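# Slide the door fully open with a Stretch robot

## Task

Push the sliding door until it is completely open and make sure it stays open by itself once the robot lets go; nothing else in the room may be moved from its starting place; the door must not be banged open or closed, and the robot must not topple or finish leaning, or the attempt counts as failed.

## Robot and tools

ROBOT. A Hello Robot Stretch 4, about 1.6 m tall, with a single arm: an omni-wheel base (rim no further than 0.23 m from the base origin), a lift riding a vertical mast, an arm that telescopes forward, a three-joint wrist (yaw, pitch, roll) and a two-finger gripper. There is only one arm, so each action carries one set of joint targets.

FRAMES. Base frame: origin on the floor beneath the base centre, x ahead, y to the left, z up. hand_pose is reported in this frame and marks the point between the fingers, 0.015 m back from the tips; with all wrist joints at zero its axes line up with the base frame. Its printed position may be slightly wrong. The odometry frame is where the base frame was when the scene began. base_odometry heading runs -3.142 to 3.142, positive to the left, and is built from wheel turns only, so slipping shows up as motion.

execute_actions. Argument "actions" is a list holding a single action (or empty, which just reports state and pictures). Optional "cameras": a list from head_camera, head_left_camera, head_right_camera, wrist_camera, all; omitted, null or ["all"] gives every camera, [] gives none; a wrong name rejects the call. An action contains "base", "joints" or both, with optional "pace" and "contact_limits"; or it is {"end_of_arm": "enable_torque"} on its own, which re-powers any wrist or gripper motor that shut off. Motions in one action begin together and may finish at different moments.
- base: exactly one relative move from the current position. translate_m: straight drive in metres, forward positive, -2 to 2. strafe_m: sideways in metres, left positive, -2 to 2. rotate_rad: turn in place in radians, counter-clockwise (left) positive, -3.2 to 3.2.
- joints: absolute targets keyed by name. lift_m 0 to 1.2 m; arm_m 0 to 0.55 m (extension); wrist_yaw_rad -1.134 to 4.276 (0 points ahead, positive turns left, 3.14 tucked back, above 3.4 the arm may block it); wrist_pitch_rad -1.117 to 4.259 (0 level, 1.57 pointing down); wrist_roll_rad -1.117 to 4.259 (0 fingers level, positive turns clockwise viewed from behind); gripper_m 0 to 0.08 m finger gap. Done tolerances: ±0.004 for lift and arm, ±0.02 for yaw and roll, ±0.05 for pitch, ±0.002 for gripper. Joint targets past a limit are clamped and the result notes it; any other bad value or unknown key refuses the whole call with no motion.
- pace: "slow", "default", "fast", "max"; base speed 0.1/0.3/0.4/0.6 m/s and turn rate 1/2/3/4 rad/s, further capped when the lift is above 0.2 m (down to 0.3 m/s and 1 rad/s at 1.2 m).
- contact_limits: only key arm_m, 0 (most sensitive) to 0.75 (most forceful), default 0.5; the arm halts when it pushes harder.
Any action is at most 15 s. Parts left out of an action may still chase their previous target. If a result reports a stop, the remaining calls in that same reply are skipped.

wait: "seconds" 0 to 10; commands nothing and returns the same report as an empty action.
zoom_image: "camera" plus "region" [x0, y0, x1, y1] in pixels, top-left origin, at most 504x504, on that camera's latest full image.
finished_scene: "scene" (integer 1 or 2) closes the scene for good and reports success; the door must already be open and stay so.

RESULT LINES. base_status / joint_status: "done"; "off_target" (stopped short, may still be pushing); "contact_stop_at_<key>" (hit something, that part goes slack); "limit_stop_at_<name>", e.g. own_body (self-collision guard, likely with wrist pitched up below -0.2 and rolled) or tilt (leaning over 6 degrees, lift/arm/wheels go slack); "time_out"; "torque_fault" (wrist or gripper motor shut off, limp until enable_torque). on_its_own lists uncommanded events; its "held at" is the target kept, not the actual position. lidar_m: 12 distances from the base origin, one per 30-degree sector, first straight ahead then counter-clockwise (4th left, 7th back, 10th right); "-" is nothing seen or closer than 0.25 m; glass and thin legs can be missed. wrist_depth_mm: 7x7 grid of median depths, 100 to 2000 mm. base_tilt in degrees (forward, right positive), with a fixed offset up to ~1.5. turned_by_wheels vs turned_by_imu differing by over ~0.1 rad means a collision or slip. motor_effort: percent of maximum, bracket is the action's peak; wheel_0..2 positive pushes a right turn.

CAMERAS. head_camera on the mast top, looking forward and down (turn the base to aim it); head_left_camera and head_right_camera are fisheyes beside it, steeper, showing base and arm; wrist_camera looks along the fingers. Calibration lines give K, distortion and T_world_to_cam mapping base frame to camera frame, with small per-scene errors.

CAUTIONS. Move the door gently with a low contact limit and slow pace so it is not slammed; don't bump other objects. Strong pushes or pulls, a high gripper, or turning/driving with over 1 kg held and arm_m above 0.2 can tip the robot. Gripper effort staying ~50 points from zero causes a fault and possible drop. To unfold at the start, send lift_m 0.4 with wrist_yaw_rad 0 together. The robot keeps holding its last command while you think.

Each tool is called after "Emit:" as name([rows], argument=value, ...), one row to a line, values as JSON.

## Session

Emit:
execute_actions(actions=[])

Scene clock: 0.00 s.
base_odometry: x=+0.000 y=+0.000 heading=+0.000 (m, m, rad; odometry frame)
turned_by_wheels: +0.000 (rad since the last result)
turned_by_imu: +0.000 (rad since the last result)
base_tilt: forward=+0.4 right=+0.8 (deg)
lidar_m: 0.88 1.06 1.15 2.32 1.39 0.81 0.69 0.79 1.01 1.44 1.45 0.95
base_status: not commanded
joint_positions: lift_m=+0.121 arm_m=+0.001 wrist_yaw_rad=+3.198 wrist_pitch_rad=-0.001 wrist_roll_rad=+0.013 gripper_m=+0.040
joint_status: not commanded
motor_effort: lift_m=+19 arm_m=-1 wrist_yaw_rad=+0 wrist_pitch_rad=-7 wrist_roll_rad=-1 gripper_m=-1 wheel_0=+0 wheel_1=+0 wheel_2=+0 (%)
hand_pose: x=-0.0451 y=+0.0752 z=+0.2998 quat_wxyz=(-0.028, +0.000, +0.007, +1.000) (m; base frame)
wrist_depth_mm: - 129 820 842 878 904 931 / - 116 148 842 878 917 946 / - 122 159 854 891 917 931 / 132 132 831 866 891 917 946 / 854 878 831 842 904 946 960 / 831 854 831 854 139 931 960 / 223 - 421 732 - - 732
pictures: head_camera, head_left_camera, head_right_camera, wrist_camera
Images, in order (width x height): head_camera 420x560, head_left_camera 420x672, head_right_camera 420x672, wrist_camera 616x392.

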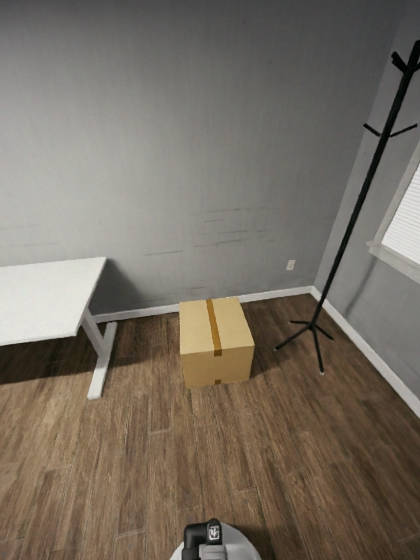

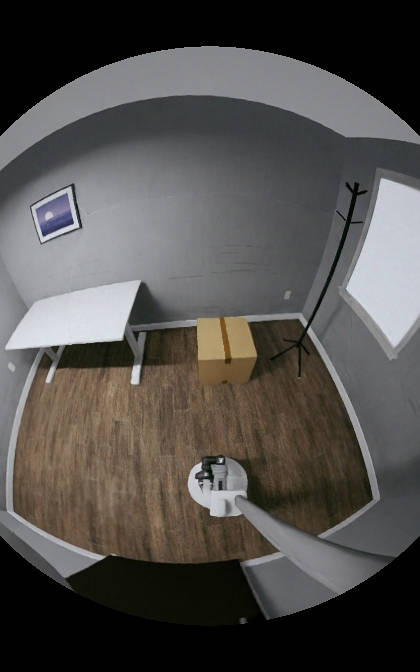

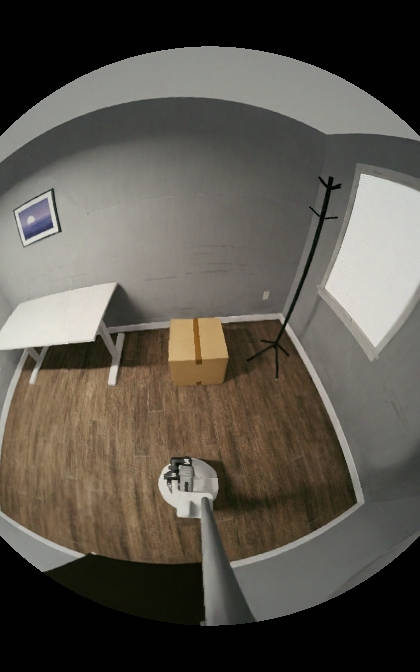

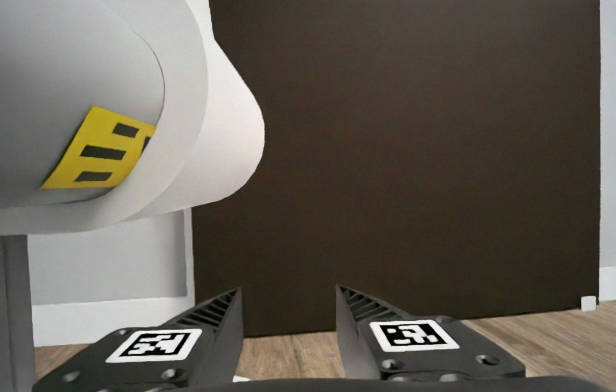

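Emit:
execute_actions([
  {"base":{"rotate_rad":-3.02},"joints":{"lift_m":0.8,"wrist_yaw_rad":0,"gripper_m":0.08}},
])

Scene clock: 3.73 s.
base_odometry: x=+0.000 y=+0.000 heading=-3.020 (m, m, rad; odometry frame)
turned_by_wheels: -3.020 (rad since the last result)
turned_by_imu: -2.974 (rad since the last result)
base_tilt: forward=+0.4 right=+0.7 (deg)
lidar_m: 0.65 0.84 1.14 1.43 1.35 0.91 0.89 1.08 1.31 2.30 1.08 0.78
base_status: done
joint_positions: lift_m=+0.800 arm_m=+0.001 wrist_yaw_rad=+0.000 wrist_pitch_rad=-0.001 wrist_roll_rad=+0.013 gripper_m=+0.080
joint_status: all done
motor_effort: lift_m=+23(24) arm_m=-2(1) wrist_yaw_rad=-1(5) wrist_pitch_rad=-6(8) wrist_roll_rad=+2(1) gripper_m=+1(2) wheel_0=+2(8) wheel_1=+1(9) wheel_2=+1(6) (%)
hand_pose: x=+0.3850 y=-0.0874 z=+0.9780 quat_wxyz=(+1.000, +0.007, +0.000, +0.000) (m; base frame)
wrist_depth_mm: 539 549 492 500 508 517 517 / 544 549 496 504 508 521 521 / 549 554 496 504 517 517 521 / 549 559 492 508 512 521 535 / 559 564 500 508 517 525 530 / 564 559 504 512 163 525 539 / - 116 517 517 332 - -
pictures: head_camera, head_left_camera, head_right_camera, wrist_camera
camera_calibration (this result's frames):
wrist_camera: T_world_to_cam=[[-0.0457357, -0.998195, -0.0389287, -0.0385526], [-0.0404874, 0.0407898, -0.998347, 1.04273], [0.998133, -0.044084, -0.0422799, -0.191665], [0, 0, 0, 1]] pos_world=[0.231761, -0.0894652, 1.03141]
Images, in order (width x height): head_camera 420x560, head_left_camera 420x672, head_right_camera 420x672, wrist_camera 616x392.

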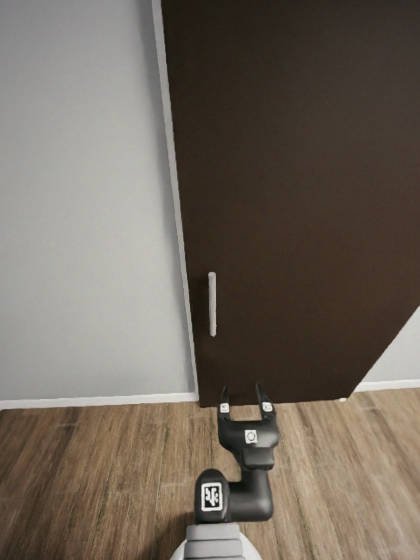

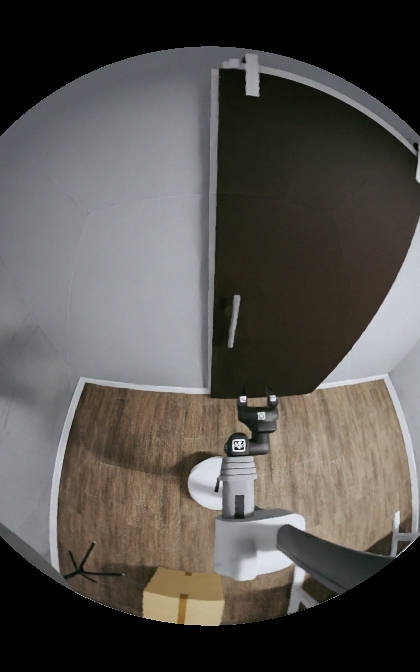

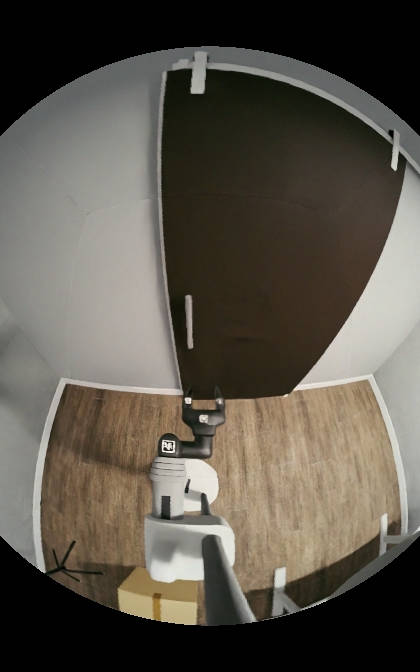

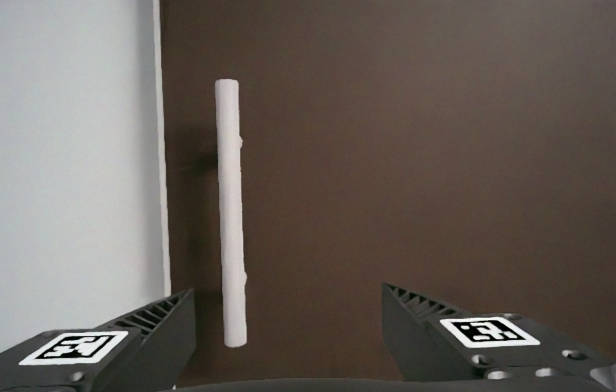

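Emit:
execute_actions([
  {"base":{"rotate_rad":0.04},"joints":{"arm_m":0.15}},
], cameras=[])

Emit:
execute_actions([
  {"base":{"strafe_m":0.045}},
], cameras=["wrist_camera","head_camera"])

Scene clock: 6.00 s.
base_odometry: x=+0.000 y=+0.000 heading=-2.980 (m, m, rad; odometry frame)
turned_by_wheels: +0.040 (rad since the last result)
turned_by_imu: +0.039 (rad since the last result)
base_tilt: forward=+0.4 right=+0.8 (deg)
lidar_m: 0.66 0.85 1.18 1.44 1.37 0.91 0.87 1.08 1.35 2.30 1.03 0.76
base_status: done
joint_positions: lift_m=+0.800 arm_m=+0.149 wrist_yaw_rad=+0.000 wrist_pitch_rad=-0.001 wrist_roll_rad=+0.013 gripper_m=+0.080
joint_status: all done
motor_effort: lift_m=+23(23) arm_m=+5(5) wrist_yaw_rad=-1(2) wrist_pitch_rad=-8(7) wrist_roll_rad=+0(2) gripper_m=+1(0) wheel_0=-2(1) wheel_1=-1(3) wheel_2=-1(3) (%)
hand_pose: x=+0.5327 y=-0.0874 z=+0.9780 quat_wxyz=(+1.000, +0.007, +0.000, +0.000) (m; base frame)
wrist_depth_mm: 410 410 347 349 351 355 355 / 415 410 349 353 353 355 357 / 413 415 353 355 355 357 362 / 418 421 353 357 362 359 362 / 424 424 359 362 359 364 366 / 421 357 342 366 163 364 368 / - 117 364 368 254 - -
pictures: none
No camera images: the call's "cameras" was empty. Leave "cameras" out to get every camera's image.

Scene clock: 7.07 s.
base_odometry: x=+0.007 y=-0.044 heading=-2.980 (m, m, rad; odometry frame)
turned_by_wheels: +0.000 (rad since the last result)
turned_by_imu: +0.000 (rad since the last result)
base_tilt: forward=+0.3 right=+0.7 (deg)
lidar_m: 0.67 0.85 1.18 1.39 1.33 0.90 0.87 1.09 1.34 2.35 1.00 0.76
base_status: done
joint_positions: lift_m=+0.800 arm_m=+0.149 wrist_yaw_rad=+0.000 wrist_pitch_rad=-0.001 wrist_roll_rad=+0.013 gripper_m=+0.080
joint_status: not commanded
motor_effort: lift_m=+23(23) arm_m=+5(5) wrist_yaw_rad=-1(0) wrist_pitch_rad=-7(9) wrist_roll_rad=+1(4) gripper_m=+1(1) wheel_0=-1(17) wheel_1=-2(5) wheel_2=-1(1) (%)
hand_pose: x=+0.5327 y=-0.0874 z=+0.9780 quat_wxyz=(+1.000, +0.007, +0.000, +0.000) (m; base frame)
wrist_depth_mm: 410 413 349 351 351 353 357 / 410 415 353 353 357 357 359 / 421 415 357 353 359 359 362 / 418 424 357 359 364 362 366 / 424 421 362 362 364 366 368 / 427 424 362 364 163 368 368 / - 117 368 366 255 - -
pictures: head_camera, wrist_camera
camera_calibration (this result's frames):
wrist_camera: T_world_to_cam=[[-0.0457113, -0.998196, -0.0389318, -0.031799], [-0.040423, 0.0407889, -0.99835, 1.0487], [0.998136, -0.0440621, -0.0422146, -0.339228], [0, 0, 0, 1]] pos_world=[0.379534, -0.0894639, 1.03141]
Images, in order (width x height): head_camera 420x560, wrist_camera 616x392.

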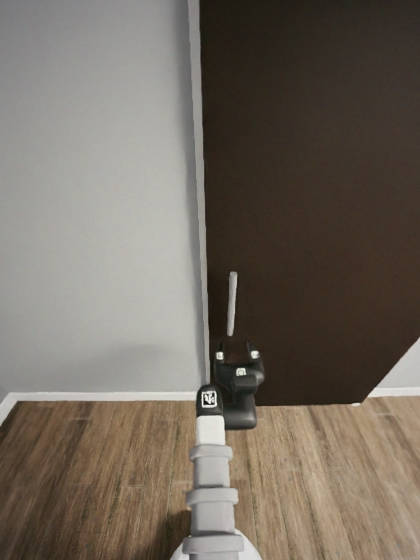

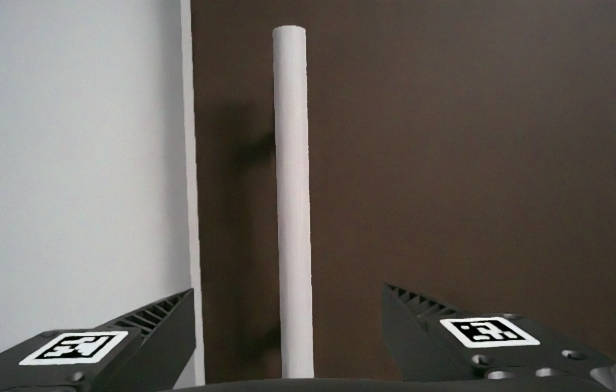

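Emit:
execute_actions([
  {"joints":{"arm_m":0.315}},
], cameras=[])

Emit:
execute_actions([
  {"base":{"strafe_m":-0.6},"joints":{"gripper_m":0.035},"pace":"slow"},
], cameras=["wrist_camera","head_right_camera"])

Scene clock: 8.97 s.
base_odometry: x=+0.007 y=-0.044 heading=-2.980 (m, m, rad; odometry frame)
turned_by_wheels: +0.000 (rad since the last result)
turned_by_imu: +0.000 (rad since the last result)
base_tilt: forward=+0.3 right=+0.7 (deg)
lidar_m: 0.68 0.84 1.19 1.38 1.33 0.91 0.88 1.09 1.35 2.35 1.03 0.76
base_status: not commanded
joint_positions: lift_m=+0.800 arm_m=+0.314 wrist_yaw_rad=+0.000 wrist_pitch_rad=-0.001 wrist_roll_rad=+0.013 gripper_m=+0.080
joint_status: all done
motor_effort: lift_m=+23(23) arm_m=+5(6) wrist_yaw_rad=+0(1) wrist_pitch_rad=-6(7) wrist_roll_rad=+2(2) gripper_m=+1(0) wheel_0=-1(1) wheel_1=-2(2) wheel_2=-1(1) (%)
hand_pose: x=+0.6977 y=-0.0874 z=+0.9780 quat_wxyz=(+1.000, +0.007, +0.000, +0.000) (m; base frame)
wrist_depth_mm: 252 190 190 125 193 193 194 / 253 191 191 126 194 195 195 / 255 192 193 128 195 196 197 / 258 193 195 128 196 198 199 / 258 195 196 129 198 199 200 / 260 196 198 130 163 200 202 / - 117 199 131 172 - -
pictures: none
No camera images: the call's "cameras" was empty. Leave "cameras" out to get every camera's image.

Scene clock: 16.10 s.
base_odometry: x=-0.090 y=+0.548 heading=-2.980 (m, m, rad; odometry frame)
turned_by_wheels: +0.000 (rad since the last result)
turned_by_imu: +0.015 (rad since the last result)
base_tilt: forward=+0.3 right=+0.7 (deg)
lidar_m: 0.66 0.97 1.20 1.98 1.22 1.05 0.94 0.99 1.42 1.76 0.96 0.73
base_status: done
joint_positions: lift_m=+0.800 arm_m=+0.314 wrist_yaw_rad=+0.000 wrist_pitch_rad=-0.001 wrist_roll_rad=+0.013 gripper_m=+0.051
joint_status: gripper_m off_target (ended at +0.051, target +0.035)
on_its_own: gripper_m is held at +0.050, not at your +0.035, by its contact guard: the fingers met something
motor_effort: lift_m=+23(23) arm_m=+5(5) wrist_yaw_rad=+0(64) wrist_pitch_rad=-9(7) wrist_roll_rad=-1(1) gripper_m=-3(25) wheel_0=+1(35) wheel_1=-1(4) wheel_2=+0(9) (%)
hand_pose: x=+0.6978 y=-0.0874 z=+0.9780 quat_wxyz=(+1.000, +0.007, +0.000, +0.000) (m; base frame)
wrist_depth_mm: - 168 102 168 169 169 169 / - 170 103 169 170 170 170 / - 171 104 171 171 172 172 / - 172 105 172 173 173 173 / - 173 107 173 174 174 174 / - 174 108 175 140 176 176 / - - 106 176 118 - -
pictures: head_right_camera, wrist_camera
camera_calibration (this result's frames):
wrist_camera: T_world_to_cam=[[-0.045484, -0.998206, -0.0389308, -0.0243659], [-0.0404458, 0.0407793, -0.998349, 1.05539], [0.998146, -0.0438343, -0.0422281, -0.503945], [0, 0, 0, 1]] pos_world=[0.544588, -0.0894503, 1.03142]
Images, in order (width x height): head_right_camera 420x672, wrist_camera 616x392.

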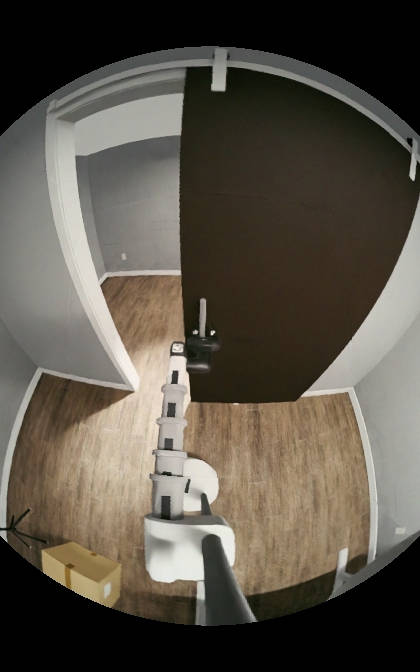

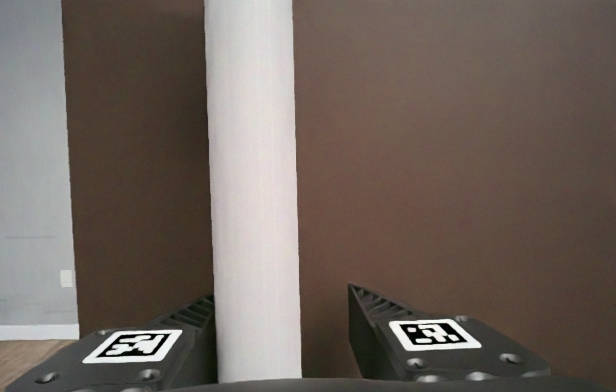

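Emit:
execute_actions([
  {"base":{"strafe_m":-0.3},"joints":{"arm_m":0.285},"pace":"slow"},
], cameras=["wrist_camera","head_right_camera"])

Emit:
zoom_image(camera="head_right_camera", region=[220,40,420,240])

Scene clock: 20.50 s.
base_odometry: x=-0.139 y=+0.844 heading=-2.980 (m, m, rad; odometry frame)
turned_by_wheels: +0.000 (rad since the last result)
turned_by_imu: +0.012 (rad since the last result)
base_tilt: forward=+0.4 right=+0.8 (deg)
lidar_m: 0.61 1.17 1.14 2.27 1.28 0.98 0.94 1.02 1.48 1.46 0.95 0.71
base_status: done
joint_positions: lift_m=+0.800 arm_m=+0.285 wrist_yaw_rad=+0.000 wrist_pitch_rad=-0.001 wrist_roll_rad=+0.013 gripper_m=+0.051
joint_status: all done
on_its_own: gripper_m is held at +0.050, not at your +0.035, by its contact guard: the fingers met something
motor_effort: lift_m=+23(23) arm_m=-1(11) wrist_yaw_rad=-2(72) wrist_pitch_rad=-8(9) wrist_roll_rad=+2(2) gripper_m=-2(15) wheel_0=+1(20) wheel_1=-1(5) wheel_2=+1(19) (%)
hand_pose: x=+0.6687 y=-0.0873 z=+0.9780 quat_wxyz=(+1.000, +0.007, +0.000, +0.000) (m; base frame)
wrist_depth_mm: - 179 112 178 177 177 177 / - 180 113 179 179 179 179 / - 181 113 181 180 181 180 / - 183 114 181 182 181 181 / - 183 115 183 183 182 182 / - 185 116 185 140 184 184 / - - 115 186 118 - 186
pictures: head_right_camera, wrist_camera
camera_calibration (this result's frames):
wrist_camera: T_world_to_cam=[[-0.0454229, -0.998209, -0.0389325, -0.0257132], [-0.0404198, 0.0407773, -0.99835, 1.05421], [0.99815, -0.0437744, -0.0421996, -0.47498], [0, 0, 0, 1]] pos_world=[0.515544, -0.0894468, 1.03142]
Images, in order (width x height): head_right_camera 420x672, wrist_camera 616x392.

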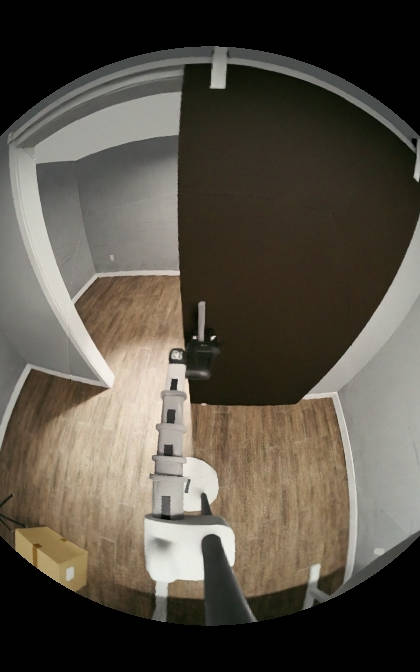

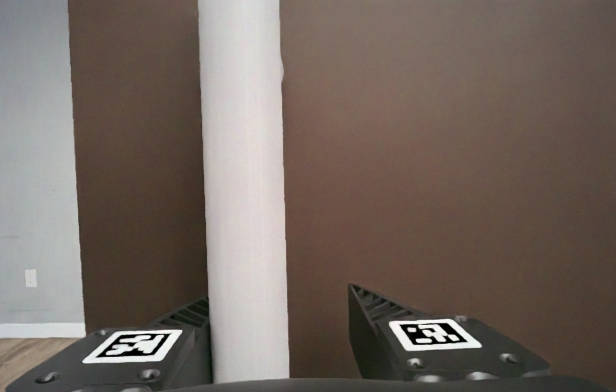

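Region (220, 40, 420, 240) of head_right_camera's 420x672 image, scaled by 2.520, with more detail than that image has.

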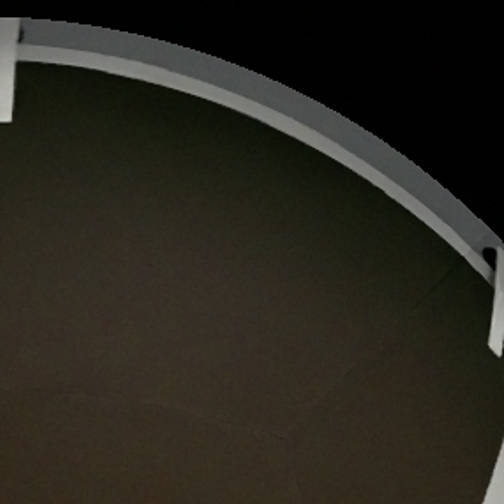

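Emit:
execute_actions([
  {"base":{"strafe_m":-0.06},"pace":"slow"},
], cameras=["wrist_camera","head_camera"])

Scene clock: 22.73 s.
base_odometry: x=-0.148 y=+0.903 heading=-2.981 (m, m, rad; odometry frame)
turned_by_wheels: -0.001 (rad since the last result)
turned_by_imu: +0.001 (rad since the last result)
base_tilt: forward=+0.4 right=+0.6 (deg)
lidar_m: 0.63 1.23 1.20 2.35 1.29 1.00 0.96 1.03 1.44 1.40 0.92 0.70
base_status: done
joint_positions: lift_m=+0.800 arm_m=+0.285 wrist_yaw_rad=-0.004 wrist_pitch_rad=-0.001 wrist_roll_rad=+0.013 gripper_m=+0.051
joint_status: not commanded
on_its_own: gripper_m is held at +0.050, not at your +0.035, by its contact guard: the fingers met something
motor_effort: lift_m=+23(23) arm_m=+1(1) wrist_yaw_rad=+13(51) wrist_pitch_rad=-6(9) wrist_roll_rad=+0(1) gripper_m=-3(18) wheel_0=-3(27) wheel_1=-1(11) wheel_2=-3(6) (%)
hand_pose: x=+0.6679 y=-0.0883 z=+0.9780 quat_wxyz=(+1.000, +0.007, +0.000, -0.002) (m; base frame)
wrist_depth_mm: - 176 175 109 175 175 175 / - 177 177 109 176 177 176 / - 178 178 110 177 178 177 / - 179 179 110 179 179 179 / - 181 180 111 180 180 180 / - 181 181 113 132 181 181 / - - 183 113 115 - -
pictures: head_camera, wrist_camera
camera_calibration (this result's frames):
wrist_camera: T_world_to_cam=[[-0.049892, -0.997995, -0.0389377, -0.0236896], [-0.0401448, 0.0409586, -0.998354, 1.05407], [0.997947, -0.0482467, -0.0421078, -0.474584], [0, 0, 0, 1]] pos_world=[0.514744, -0.0897126, 1.03143]
Images, in order (width x height): head_camera 420x560, wrist_camera 616x392.

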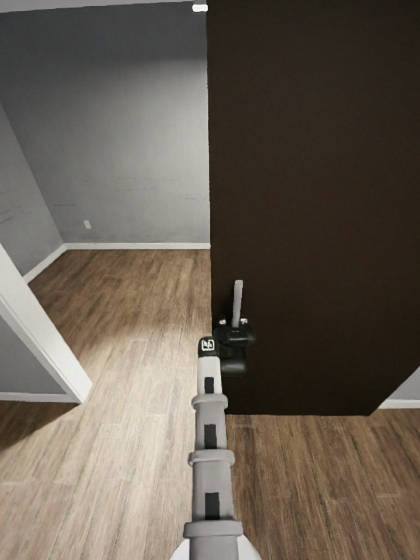

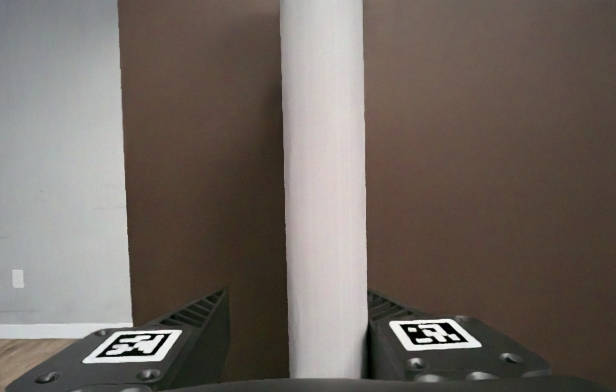

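The door pulls itself into the detent.

Emit:
execute_actions([
  {"base":{"strafe_m":-0.02},"joints":{"gripper_m":0.08},"pace":"slow"},
], cameras=[])

Emit:
execute_actions([
  {"joints":{"arm_m":0.18}},
], cameras=[])

Emit:
finished_scene(scene=1)

Scene clock: 24.50 s.
base_odometry: x=-0.152 y=+0.923 heading=-2.981 (m, m, rad; odometry frame)
turned_by_wheels: +0.000 (rad since the last result)
turned_by_imu: +0.000 (rad since the last result)
base_tilt: forward=+0.4 right=+0.7 (deg)
lidar_m: 0.62 1.26 1.21 2.37 1.30 1.00 0.95 1.00 1.42 1.37 0.93 0.70
base_status: done
joint_positions: lift_m=+0.800 arm_m=+0.285 wrist_yaw_rad=+0.000 wrist_pitch_rad=-0.001 wrist_roll_rad=+0.013 gripper_m=+0.080
joint_status: all done
motor_effort: lift_m=+23(23) arm_m=+1(1) wrist_yaw_rad=+0(14) wrist_pitch_rad=-8(7) wrist_roll_rad=+3(1) gripper_m=+1(1) wheel_0=+1(2) wheel_1=-1(7) wheel_2=-1(3) (%)
hand_pose: x=+0.6683 y=-0.0875 z=+0.9780 quat_wxyz=(+1.000, +0.007, +0.000, +0.000) (m; base frame)
wrist_depth_mm: - 174 173 173 173 173 172 / - 175 174 116 174 174 174 / - 177 176 115 175 175 175 / - 178 177 115 177 177 176 / - 179 178 115 178 178 178 / - 180 163 115 163 179 179 / - 117 181 116 154 - -
pictures: none
No camera images: the call's "cameras" was empty. Leave "cameras" out to get every camera's image.

Scene clock: 25.80 s.
base_odometry: x=-0.152 y=+0.923 heading=-2.981 (m, m, rad; odometry frame)
turned_by_wheels: +0.000 (rad since the last result)
turned_by_imu: +0.000 (rad since the last result)
base_tilt: forward=+0.3 right=+0.7 (deg)
lidar_m: 0.63 1.27 1.22 2.37 1.31 1.01 0.96 1.02 1.41 1.38 0.94 0.71
base_status: not commanded
joint_positions: lift_m=+0.800 arm_m=+0.181 wrist_yaw_rad=+0.000 wrist_pitch_rad=-0.001 wrist_roll_rad=+0.013 gripper_m=+0.080
joint_status: all done
motor_effort: lift_m=+23(23) arm_m=-5(4) wrist_yaw_rad=+1(2) wrist_pitch_rad=-8(7) wrist_roll_rad=+1(1) gripper_m=+1(1) wheel_0=+1(1) wheel_1=-2(2) wheel_2=-1(1) (%)
hand_pose: x=+0.5644 y=-0.0874 z=+0.9780 quat_wxyz=(+1.000, +0.007, +0.000, +0.000) (m; base frame)
wrist_depth_mm: - - 276 273 273 274 274 / - - 276 276 277 277 276 / - - 279 277 277 278 278 / - - 281 279 279 279 279 / - - 283 282 282 282 281 / - - 283 285 163 282 283 / - 117 289 287 154 - -
pictures: none
No camera images: the call's "cameras" was empty. Leave "cameras" out to get every camera's image.

The scene is finished: the task was done.


## Next scene

The same job, from a new start.

Emit:
execute_actions(actions=[])

Scene clock: 0.00 s.
base_odometry: x=+0.000 y=+0.000 heading=+0.000 (m, m, rad; odometry frame)
turned_by_wheels: +0.000 (rad since the last result)
turned_by_imu: +0.000 (rad since the last result)
base_tilt: forward=+0.5 right=+0.7 (deg)
lidar_m: 0.99 0.95 0.82 1.12 1.83 1.31 0.86 0.81 0.84 1.22 1.86 1.73
base_status: not commanded
joint_positions: lift_m=+0.232 arm_m=+0.001 wrist_yaw_rad=+3.161 wrist_pitch_rad=-0.001 wrist_roll_rad=+0.013 gripper_m=+0.040
joint_status: not commanded
motor_effort: lift_m=+19 arm_m=-1 wrist_yaw_rad=+1 wrist_pitch_rad=-6 wrist_roll_rad=+1 gripper_m=-1 wheel_0=+0 wheel_1=+0 wheel_2=+0 (%)
hand_pose: x=-0.0421 y=+0.0832 z=+0.4106 quat_wxyz=(-0.010, +0.000, +0.007, +1.000) (m; base frame)
wrist_depth_mm: - 132 1008 1182 1430 1708 1576 / - 124 237 1229 1397 1756 1576 / - 133 196 1205 1397 1661 1618 / 121 134 976 1229 1464 1661 1661 / 798 891 1008 1205 1430 1661 1618 / 798 878 960 1182 140 1308 1308 / 798 - 150 976 - - 991
pictures: head_camera, head_left_camera, head_right_camera, wrist_camera
camera_calibration (this result's frames):
wrist_camera: T_world_to_cam=[[0.0262049, 0.998898, -0.0389292, -0.0730333], [0.0412324, -0.0399895, -0.998349, 0.46218], [-0.998806, 0.0245565, -0.0422349, 0.128295], [0, 0, 0, 1]] pos_world=[0.110999, 0.0882847, 0.463993]
Images, in order (width x height): head_camera 420x560, head_left_camera 420x672, head_right_camera 420x672, wrist_camera 616x392.

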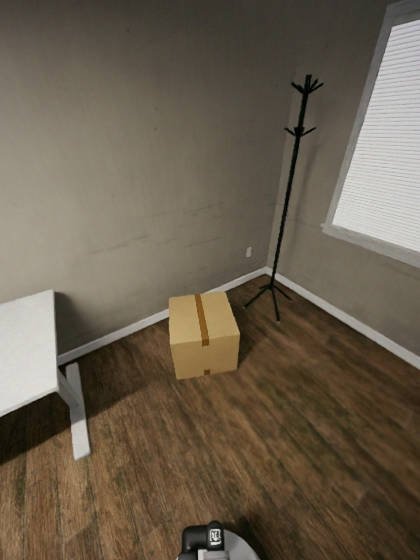

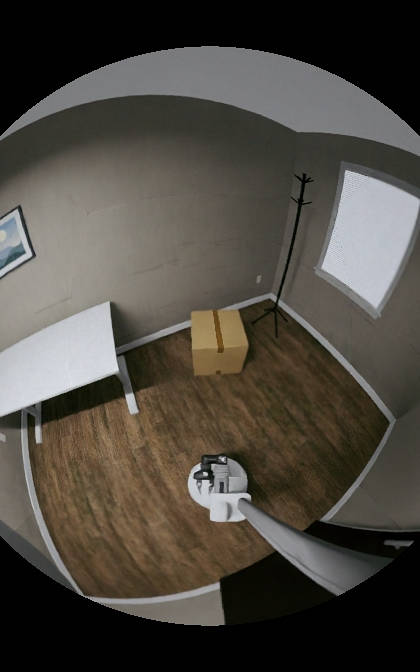

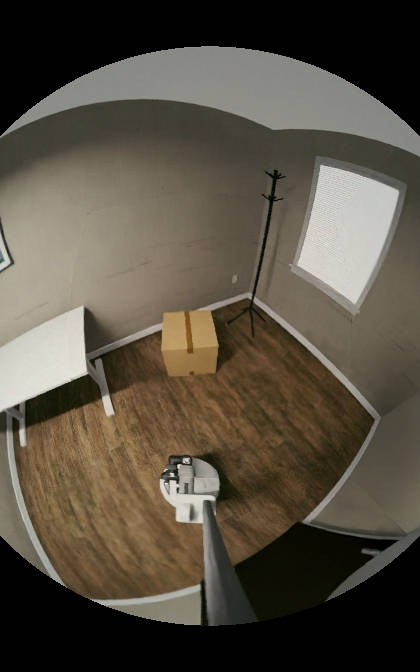

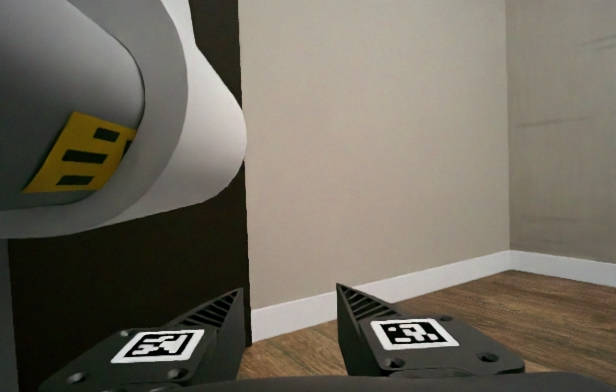

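Emit:
execute_actions([
  {"base":{"rotate_rad":-2.58},"joints":{"lift_m":0.8,"wrist_yaw_rad":0,"gripper_m":0.08}},
], cameras=[])

Emit:
execute_actions([
  {"base":{"strafe_m":0.5},"joints":{"arm_m":0.15}},
], cameras=["wrist_camera","head_camera"])

Scene clock: 3.67 s.
base_odometry: x=+0.000 y=+0.000 heading=-2.580 (m, m, rad; odometry frame)
turned_by_wheels: -2.580 (rad since the last result)
turned_by_imu: -2.541 (rad since the last result)
base_tilt: forward=+0.3 right=+0.7 (deg)
lidar_m: 0.80 0.83 1.30 1.87 1.71 0.97 0.82 0.82 1.20 1.82 1.22 0.83
base_status: done
joint_positions: lift_m=+0.800 arm_m=+0.001 wrist_yaw_rad=+0.000 wrist_pitch_rad=-0.001 wrist_roll_rad=+0.013 gripper_m=+0.080
joint_status: all done
motor_effort: lift_m=+23(25) arm_m=-1(1) wrist_yaw_rad=+0(7) wrist_pitch_rad=-7(9) wrist_roll_rad=+1(1) gripper_m=+1(1) wheel_0=+1(12) wheel_1=+0(13) wheel_2=+0(6) (%)
hand_pose: x=+0.3850 y=-0.0874 z=+0.9780 quat_wxyz=(+1.000, +0.007, +0.000, +0.000) (m; base frame)
wrist_depth_mm: 580 580 591 591 591 597 654 / 591 585 585 597 597 597 654 / 591 591 597 597 603 597 661 / 597 603 597 597 603 609 661 / 597 603 603 609 609 603 676 / 603 603 609 603 164 615 668 / - 114 615 615 382 - -
pictures: none
No camera images: the call's "cameras" was empty. Leave "cameras" out to get every camera's image.

Scene clock: 6.67 s.
base_odometry: x=+0.266 y=-0.423 heading=-2.580 (m, m, rad; odometry frame)
turned_by_wheels: +0.000 (rad since the last result)
turned_by_imu: -0.001 (rad since the last result)
base_tilt: forward=+0.4 right=+0.7 (deg)
lidar_m: 0.78 0.93 1.33 1.38 1.43 0.78 0.79 1.06 1.19 2.32 1.16 0.86
base_status: done
joint_positions: lift_m=+0.800 arm_m=+0.149 wrist_yaw_rad=+0.000 wrist_pitch_rad=-0.001 wrist_roll_rad=+0.013 gripper_m=+0.080
joint_status: all done
motor_effort: lift_m=+23(23) arm_m=+5(7) wrist_yaw_rad=+1(1) wrist_pitch_rad=-8(4) wrist_roll_rad=-1(2) gripper_m=+1(1) wheel_0=+2(8) wheel_1=-2(8) wheel_2=+0(0) (%)
hand_pose: x=+0.5327 y=-0.0874 z=+0.9780 quat_wxyz=(+1.000, +0.007, +0.000, +0.000) (m; base frame)
wrist_depth_mm: 508 517 508 459 459 466 462 / 512 517 512 466 466 466 469 / 517 521 525 466 469 473 473 / 525 525 521 469 473 477 473 / 521 525 530 473 473 480 484 / 525 530 530 477 165 480 484 / - 114 535 484 315 - -
pictures: head_camera, wrist_camera
camera_calibration (this result's frames):
wrist_camera: T_world_to_cam=[[-0.0456692, -0.998198, -0.0389258, -0.0318175], [-0.04042, 0.040781, -0.99835, 1.04875], [0.998139, -0.0440205, -0.0422096, -0.339206], [0, 0, 0, 1]] pos_world=[0.379512, -0.0894611, 1.03146]
Images, in order (width x height): head_camera 420x560, wrist_camera 616x392.

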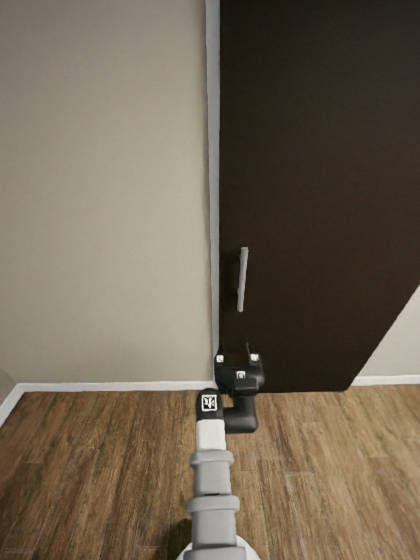

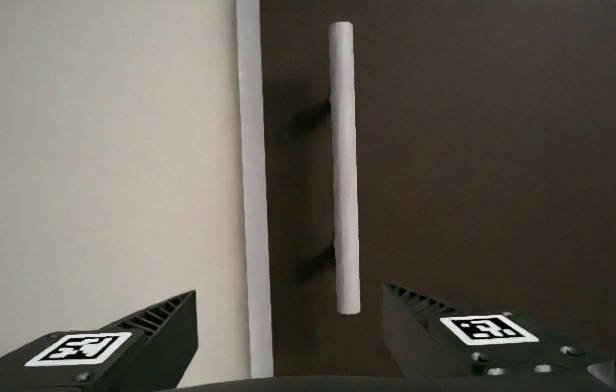

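Emit:
execute_actions([
  {"base":{"rotate_rad":-0.065},"joints":{"arm_m":0.43,"lift_m":0.85}},
], cameras=["wrist_camera"])

Emit:
execute_actions([
  {"base":{"strafe_m":-0.75},"pace":"slow"},
], cameras=["wrist_camera","head_camera"])

Scene clock: 9.00 s.
base_odometry: x=+0.266 y=-0.423 heading=-2.645 (m, m, rad; odometry frame)
turned_by_wheels: -0.065 (rad since the last result)
turned_by_imu: -0.064 (rad since the last result)
base_tilt: forward=+0.3 right=+0.7 (deg)
lidar_m: 0.75 0.91 1.25 1.37 1.38 0.82 0.79 1.05 1.08 2.31 1.23 0.88
base_status: done
joint_positions: lift_m=+0.850 arm_m=+0.429 wrist_yaw_rad=+0.000 wrist_pitch_rad=-0.001 wrist_roll_rad=+0.013 gripper_m=+0.080
joint_status: all done
motor_effort: lift_m=+23(23) arm_m=+5(8) wrist_yaw_rad=+1(2) wrist_pitch_rad=-6(6) wrist_roll_rad=+2(1) gripper_m=+0(1) wheel_0=+1(12) wheel_1=-1(5) wheel_2=+0(4) (%)
hand_pose: x=+0.8127 y=-0.0874 z=+1.0280 quat_wxyz=(+1.000, +0.007, +0.000, +0.000) (m; base frame)
wrist_depth_mm: 236 188 190 128 198 201 206 / 238 190 191 129 200 203 207 / 239 190 194 130 201 205 208 / 241 192 195 130 202 206 208 / 242 194 195 131 203 208 211 / 244 193 196 132 165 208 213 / - 115 199 134 176 - -
pictures: wrist_camera
camera_calibration (this result's frames):
wrist_camera: T_world_to_cam=[[-0.0456404, -0.998199, -0.0389258, -0.0171041], [-0.040422, 0.0407799, -0.99835, 1.10992], [0.99814, -0.0439917, -0.0422104, -0.616565], [0, 0, 0, 1]] pos_world=[0.659503, -0.0894594, 1.0814]
Images, in order (width x height): wrist_camera 616x392.

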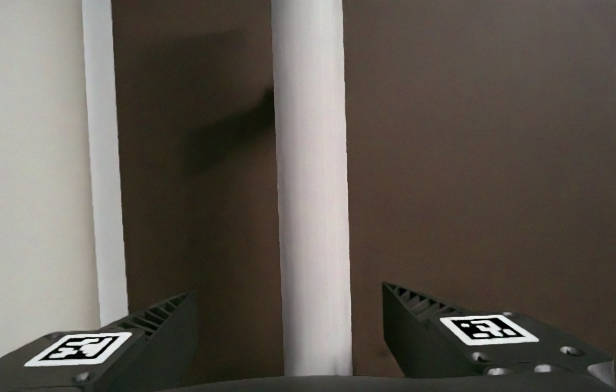

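Scene clock: 17.63 s.
base_odometry: x=-0.092 y=+0.235 heading=-2.643 (m, m, rad; odometry frame)
turned_by_wheels: +0.001 (rad since the last result)
turned_by_imu: +0.020 (rad since the last result)
base_tilt: forward=+0.3 right=+0.7 (deg)
lidar_m: 0.78 1.12 1.28 2.12 1.16 1.07 0.75 0.81 1.11 1.58 1.22 0.86
base_status: done
joint_positions: lift_m=+0.850 arm_m=+0.430 wrist_yaw_rad=+0.007 wrist_pitch_rad=-0.001 wrist_roll_rad=+0.013 gripper_m=+0.080
joint_status: not commanded
on_its_own: wrist_yaw_rad is at rest, and its effort (-21) is outside its rest range (-13 to +13)
motor_effort: lift_m=+23(23) arm_m=+3(5) wrist_yaw_rad=-21(53) wrist_pitch_rad=-7(7) wrist_roll_rad=+2(0) gripper_m=+0(1) wheel_0=+9(29) wheel_1=+2(12) wheel_2=+7(13) (%)
hand_pose: x=+0.8138 y=-0.0858 z=+1.0280 quat_wxyz=(+1.000, +0.007, +0.000, +0.004) (m; base frame)
wrist_depth_mm: - 197 133 202 204 206 208 / - 197 134 203 205 208 210 / - 200 135 204 206 209 211 / - 201 138 206 208 211 213 / - 202 138 208 208 211 213 / - 202 138 208 164 211 215 / - 115 139 210 179 - -
pictures: head_camera, wrist_camera
camera_calibration (this result's frames):
wrist_camera: T_world_to_cam=[[-0.0383251, -0.998507, -0.0389297, -0.0214724], [-0.0406185, 0.0404828, -0.998354, 1.11006], [0.998439, -0.0366808, -0.0421093, -0.617288], [0, 0, 0, 1]] pos_world=[0.660591, -0.0890213, 1.0814]
Images, in order (width x height): head_camera 420x560, wrist_camera 616x392.

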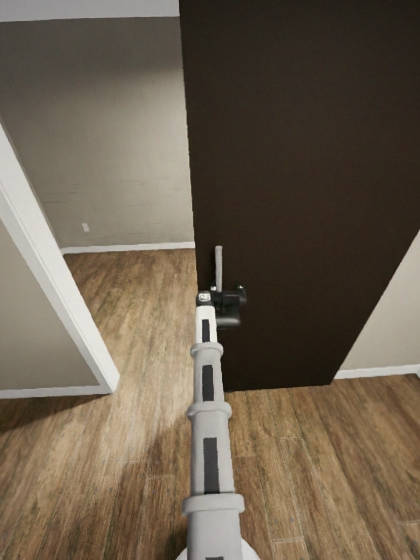

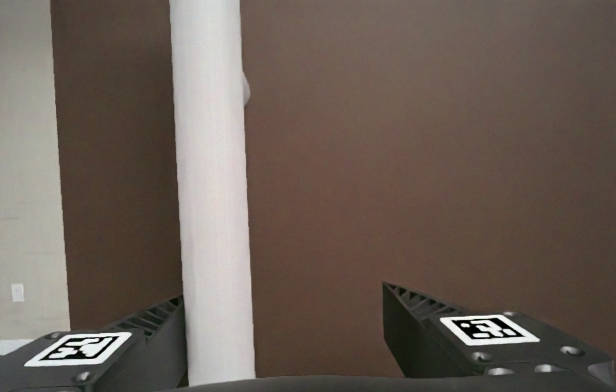

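Opening is about 0.91 wide; moved about 0.69.

Emit:
execute_actions([
  {"base":{"strafe_m":-0.17},"joints":{"arm_m":0.45},"pace":"slow"},
], cameras=[])

Emit:
wait(seconds=1.5)

Scene clock: 20.83 s.
base_odometry: x=-0.173 y=+0.384 heading=-2.640 (m, m, rad; odometry frame)
turned_by_wheels: +0.003 (rad since the last result)
turned_by_imu: +0.007 (rad since the last result)
base_tilt: forward=+0.5 right=+0.7 (deg)
lidar_m: 0.77 1.25 1.28 2.27 1.22 1.17 0.76 0.82 1.13 1.41 1.20 0.87
base_status: done
joint_positions: lift_m=+0.850 arm_m=+0.449 wrist_yaw_rad=+0.014 wrist_pitch_rad=-0.001 wrist_roll_rad=+0.013 gripper_m=+0.080
joint_status: all done
on_its_own: wrist_yaw_rad is at rest, and its effort (-41) is outside its rest range (-13 to +13)
motor_effort: lift_m=+24(24) arm_m=+5(10) wrist_yaw_rad=-41(42) wrist_pitch_rad=-8(7) wrist_roll_rad=-2(1) gripper_m=+0(0) wheel_0=+22(23) wheel_1=+9(11) wheel_2=+10(11) (%)
hand_pose: x=+0.8339 y=-0.0843 z=+1.0279 quat_wxyz=(+1.000, +0.007, +0.000, +0.007) (m; base frame)
wrist_depth_mm: 181 181 119 183 185 186 187 / 182 182 119 185 186 187 189 / 183 184 119 186 187 189 190 / - 185 120 188 189 190 191 / - 186 120 190 190 191 192 / - 187 121 190 165 192 194 / - 115 121 192 170 - -
pictures: none
No camera images: the call's "cameras" was empty. Leave "cameras" out to get every camera's image.

Scene clock: 22.33 s.
base_odometry: x=-0.173 y=+0.384 heading=-2.640 (m, m, rad; odometry frame)
turned_by_wheels: +0.000 (rad since the last result)
turned_by_imu: +0.000 (rad since the last result)
base_tilt: forward=+0.4 right=+0.6 (deg)
lidar_m: 0.77 1.22 1.26 2.27 1.22 1.16 0.76 0.82 1.13 1.40 1.22 0.89
base_status: done
joint_positions: lift_m=+0.850 arm_m=+0.449 wrist_yaw_rad=+0.014 wrist_pitch_rad=-0.001 wrist_roll_rad=+0.013 gripper_m=+0.080
joint_status: all done
on_its_own: wrist_yaw_rad is at rest, and its effort (-41) is outside its rest range (-13 to +13)
motor_effort: lift_m=+24(24) arm_m=+5(10) wrist_yaw_rad=-41(42) wrist_pitch_rad=-8(7) wrist_roll_rad=+3(1) gripper_m=+0(0) wheel_0=+22(23) wheel_1=+9(11) wheel_2=+10(11) (%)
hand_pose: x=+0.8339 y=-0.0843 z=+1.0279 quat_wxyz=(+1.000, +0.007, +0.000, +0.007) (m; base frame)
wrist_depth_mm: 181 181 119 183 185 187 187 / 182 182 119 185 186 187 188 / 183 183 119 186 187 189 190 / - 185 120 187 189 190 191 / - 186 120 189 190 192 193 / - 187 120 190 165 192 194 / - 114 121 192 169 - -
wait: 1.50 s; at rest by 0.27 s
pictures: head_camera, head_left_camera, head_right_camera, wrist_camera
camera_calibration (this result's frames):
wrist_camera: T_world_to_cam=[[-0.0313857, -0.998749, -0.0389157, -0.025039], [-0.0411285, 0.0401924, -0.998345, 1.11116], [0.998661, -0.0297332, -0.0423385, -0.636745], [0, 0, 0, 1]] pos_world=[0.680806, -0.0886003, 1.08139]
Images, in order (width x height): head_camera 420x560, head_left_camera 420x672, head_right_camera 420x672, wrist_camera 616x392.

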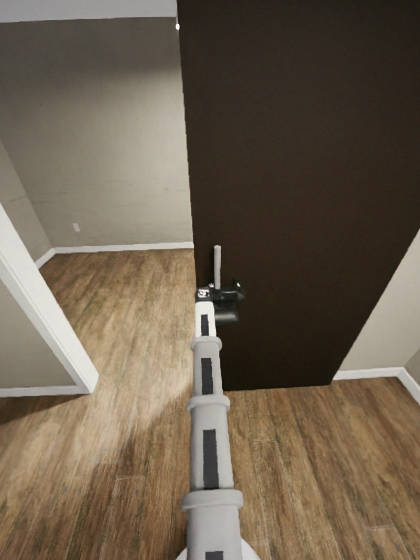

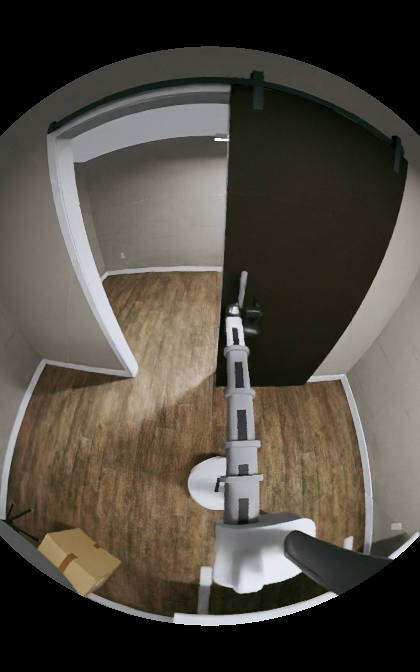

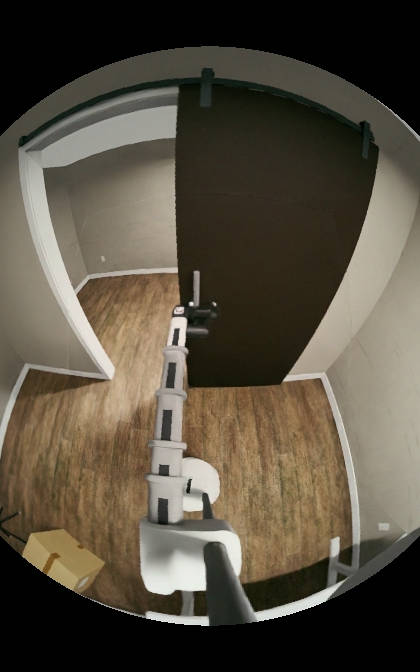

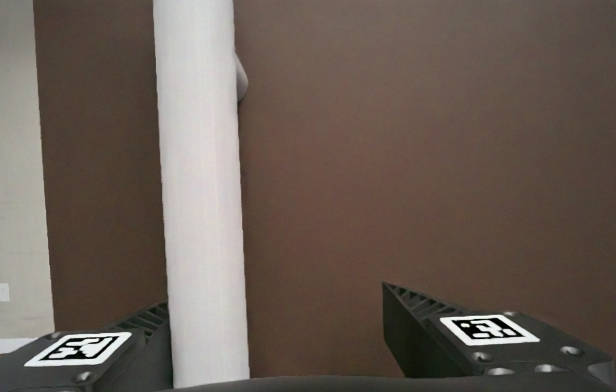

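Probably the detent hump.

Emit:
execute_actions([
  {"base":{"strafe_m":-0.025},"pace":"slow"},
], cameras=["wrist_camera"])

Scene clock: 23.77 s.
base_odometry: x=-0.185 y=+0.406 heading=-2.635 (m, m, rad; odometry frame)
turned_by_wheels: +0.005 (rad since the last result)
turned_by_imu: +0.021 (rad since the last result)
base_tilt: forward=+0.4 right=+0.6 (deg)
lidar_m: 0.77 1.25 1.29 2.31 1.25 0.77 0.77 0.79 1.20 1.37 1.19 0.87
base_status: done
joint_positions: lift_m=+0.850 arm_m=+0.449 wrist_yaw_rad=+0.021 wrist_pitch_rad=-0.001 wrist_roll_rad=+0.013 gripper_m=+0.080
joint_status: not commanded
on_its_own: wrist_yaw_rad is at rest, and its effort (-59) is outside its rest range (-13 to +13)
motor_effort: lift_m=+23(24) arm_m=+4(5) wrist_yaw_rad=-59(62) wrist_pitch_rad=-7(8) wrist_roll_rad=+2(2) gripper_m=-1(1) wheel_0=+30(32) wheel_1=+14(16) wheel_2=+14(15) (%)
hand_pose: x=+0.8345 y=-0.0830 z=+1.0280 quat_wxyz=(+1.000, +0.007, +0.000, +0.010) (m; base frame)
wrist_depth_mm: 180 180 117 180 180 180 180 / 182 181 117 181 181 180 181 / - 183 118 183 182 183 182 / - 184 118 183 184 183 183 / - 186 118 185 186 185 185 / - 186 118 186 164 186 186 / - 114 119 189 167 - -
pictures: wrist_camera
camera_calibration (this result's frames):
wrist_camera: T_world_to_cam=[[-0.025007, -0.998929, -0.0389274, -0.0289803], [-0.0410905, 0.0399338, -0.998357, 1.11115], [0.998842, -0.0233664, -0.0420452, -0.637216], [0, 0, 0, 1]] pos_world=[0.681411, -0.0882113, 1.08141]
Images, in order (width x height): wrist_camera 616x392.

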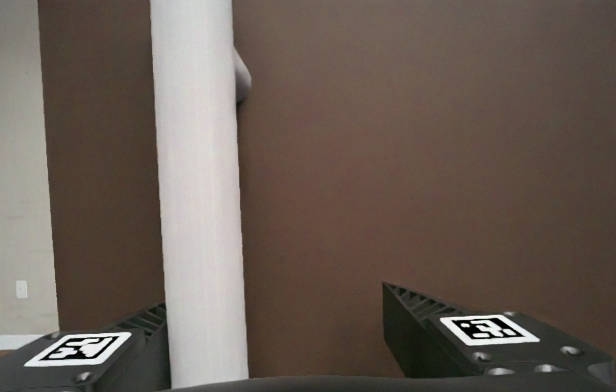

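End stop; release.

Emit:
execute_actions([
  {"base":{"strafe_m":0.03},"pace":"slow"},
], cameras=[])

Emit:
wait(seconds=2)

Scene clock: 25.27 s.
base_odometry: x=-0.171 y=+0.380 heading=-2.636 (m, m, rad; odometry frame)
turned_by_wheels: +0.000 (rad since the last result)
turned_by_imu: -0.001 (rad since the last result)
base_tilt: forward=+0.4 right=+0.7 (deg)
lidar_m: 0.80 1.20 1.32 2.26 1.22 1.15 0.77 0.82 1.16 1.41 1.20 0.87
base_status: done
joint_positions: lift_m=+0.850 arm_m=+0.449 wrist_yaw_rad=+0.000 wrist_pitch_rad=-0.001 wrist_roll_rad=+0.013 gripper_m=+0.080
joint_status: not commanded
motor_effort: lift_m=+23(23) arm_m=+4(5) wrist_yaw_rad=+1(59) wrist_pitch_rad=-9(8) wrist_roll_rad=+0(1) gripper_m=-1(1) wheel_0=-3(33) wheel_1=+0(22) wheel_2=+1(14) (%)
hand_pose: x=+0.8328 y=-0.0874 z=+1.0279 quat_wxyz=(+1.000, +0.007, +0.000, +0.000) (m; base frame)
wrist_depth_mm: - 180 116 183 184 186 187 / - 182 117 184 185 187 189 / - 182 117 186 187 189 189 / - 183 118 187 189 190 190 / - 185 119 187 190 191 192 / - 185 120 190 165 191 193 / - 115 122 190 169 - -
pictures: none
No camera images: the call's "cameras" was empty. Leave "cameras" out to get every camera's image.

Scene clock: 27.27 s.
base_odometry: x=-0.171 y=+0.380 heading=-2.636 (m, m, rad; odometry frame)
turned_by_wheels: +0.000 (rad since the last result)
turned_by_imu: +0.000 (rad since the last result)
base_tilt: forward=+0.3 right=+0.8 (deg)
lidar_m: 0.78 1.22 1.31 2.27 1.21 1.16 0.77 0.82 1.17 1.42 1.20 0.86
base_status: done
joint_positions: lift_m=+0.850 arm_m=+0.449 wrist_yaw_rad=+0.000 wrist_pitch_rad=-0.001 wrist_roll_rad=+0.013 gripper_m=+0.080
joint_status: not commanded
motor_effort: lift_m=+23(23) arm_m=+4(5) wrist_yaw_rad=-1(59) wrist_pitch_rad=-8(8) wrist_roll_rad=+2(1) gripper_m=+0(1) wheel_0=-3(33) wheel_1=+1(22) wheel_2=+1(14) (%)
hand_pose: x=+0.8328 y=-0.0874 z=+1.0279 quat_wxyz=(+1.000, +0.007, +0.000, +0.000) (m; base frame)
wrist_depth_mm: - 180 116 183 185 186 187 / - 181 117 185 186 187 189 / - 183 118 186 187 189 190 / - 183 118 187 188 190 191 / - 186 119 188 190 191 192 / - 186 120 190 165 192 193 / - 115 122 190 169 - -
wait: 2.00 s; at rest by 0.27 s
pictures: head_camera, head_left_camera, head_right_camera, wrist_camera
camera_calibration (this result's frames):
wrist_camera: T_world_to_cam=[[-0.0454832, -0.998207, -0.0389205, -0.0162901], [-0.0405433, 0.0407733, -0.998346, 1.1108], [0.998142, -0.04383, -0.0423251, -0.636499], [0, 0, 0, 1]] pos_world=[0.679611, -0.0894497, 1.08139]
Images, in order (width x height): head_camera 420x560, head_left_camera 420x672, head_right_camera 420x672, wrist_camera 616x392.

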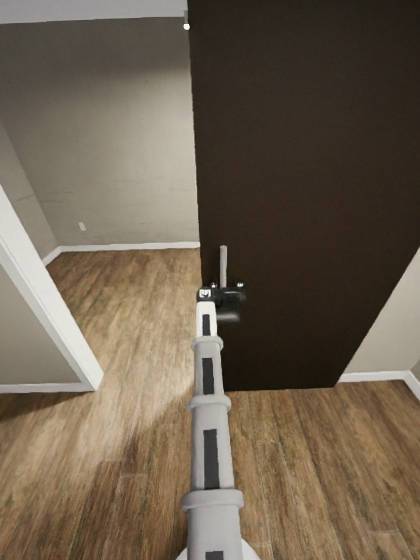

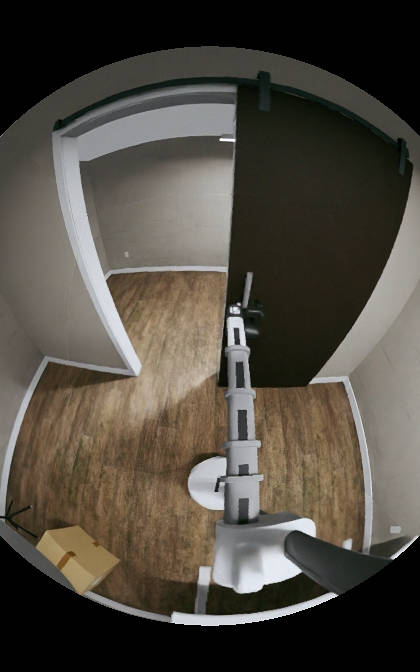

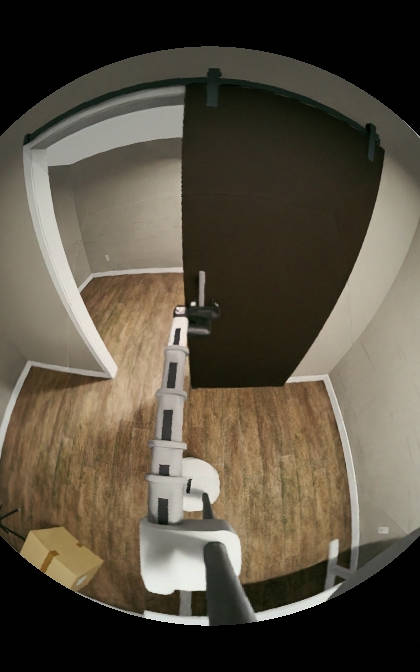

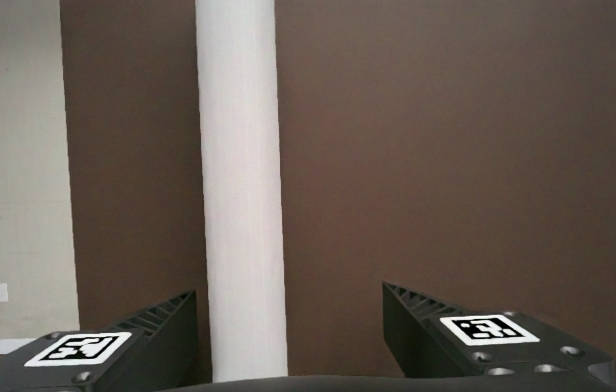

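Emit:
finished_scene(scene=2)

The scene is finished: the task was done.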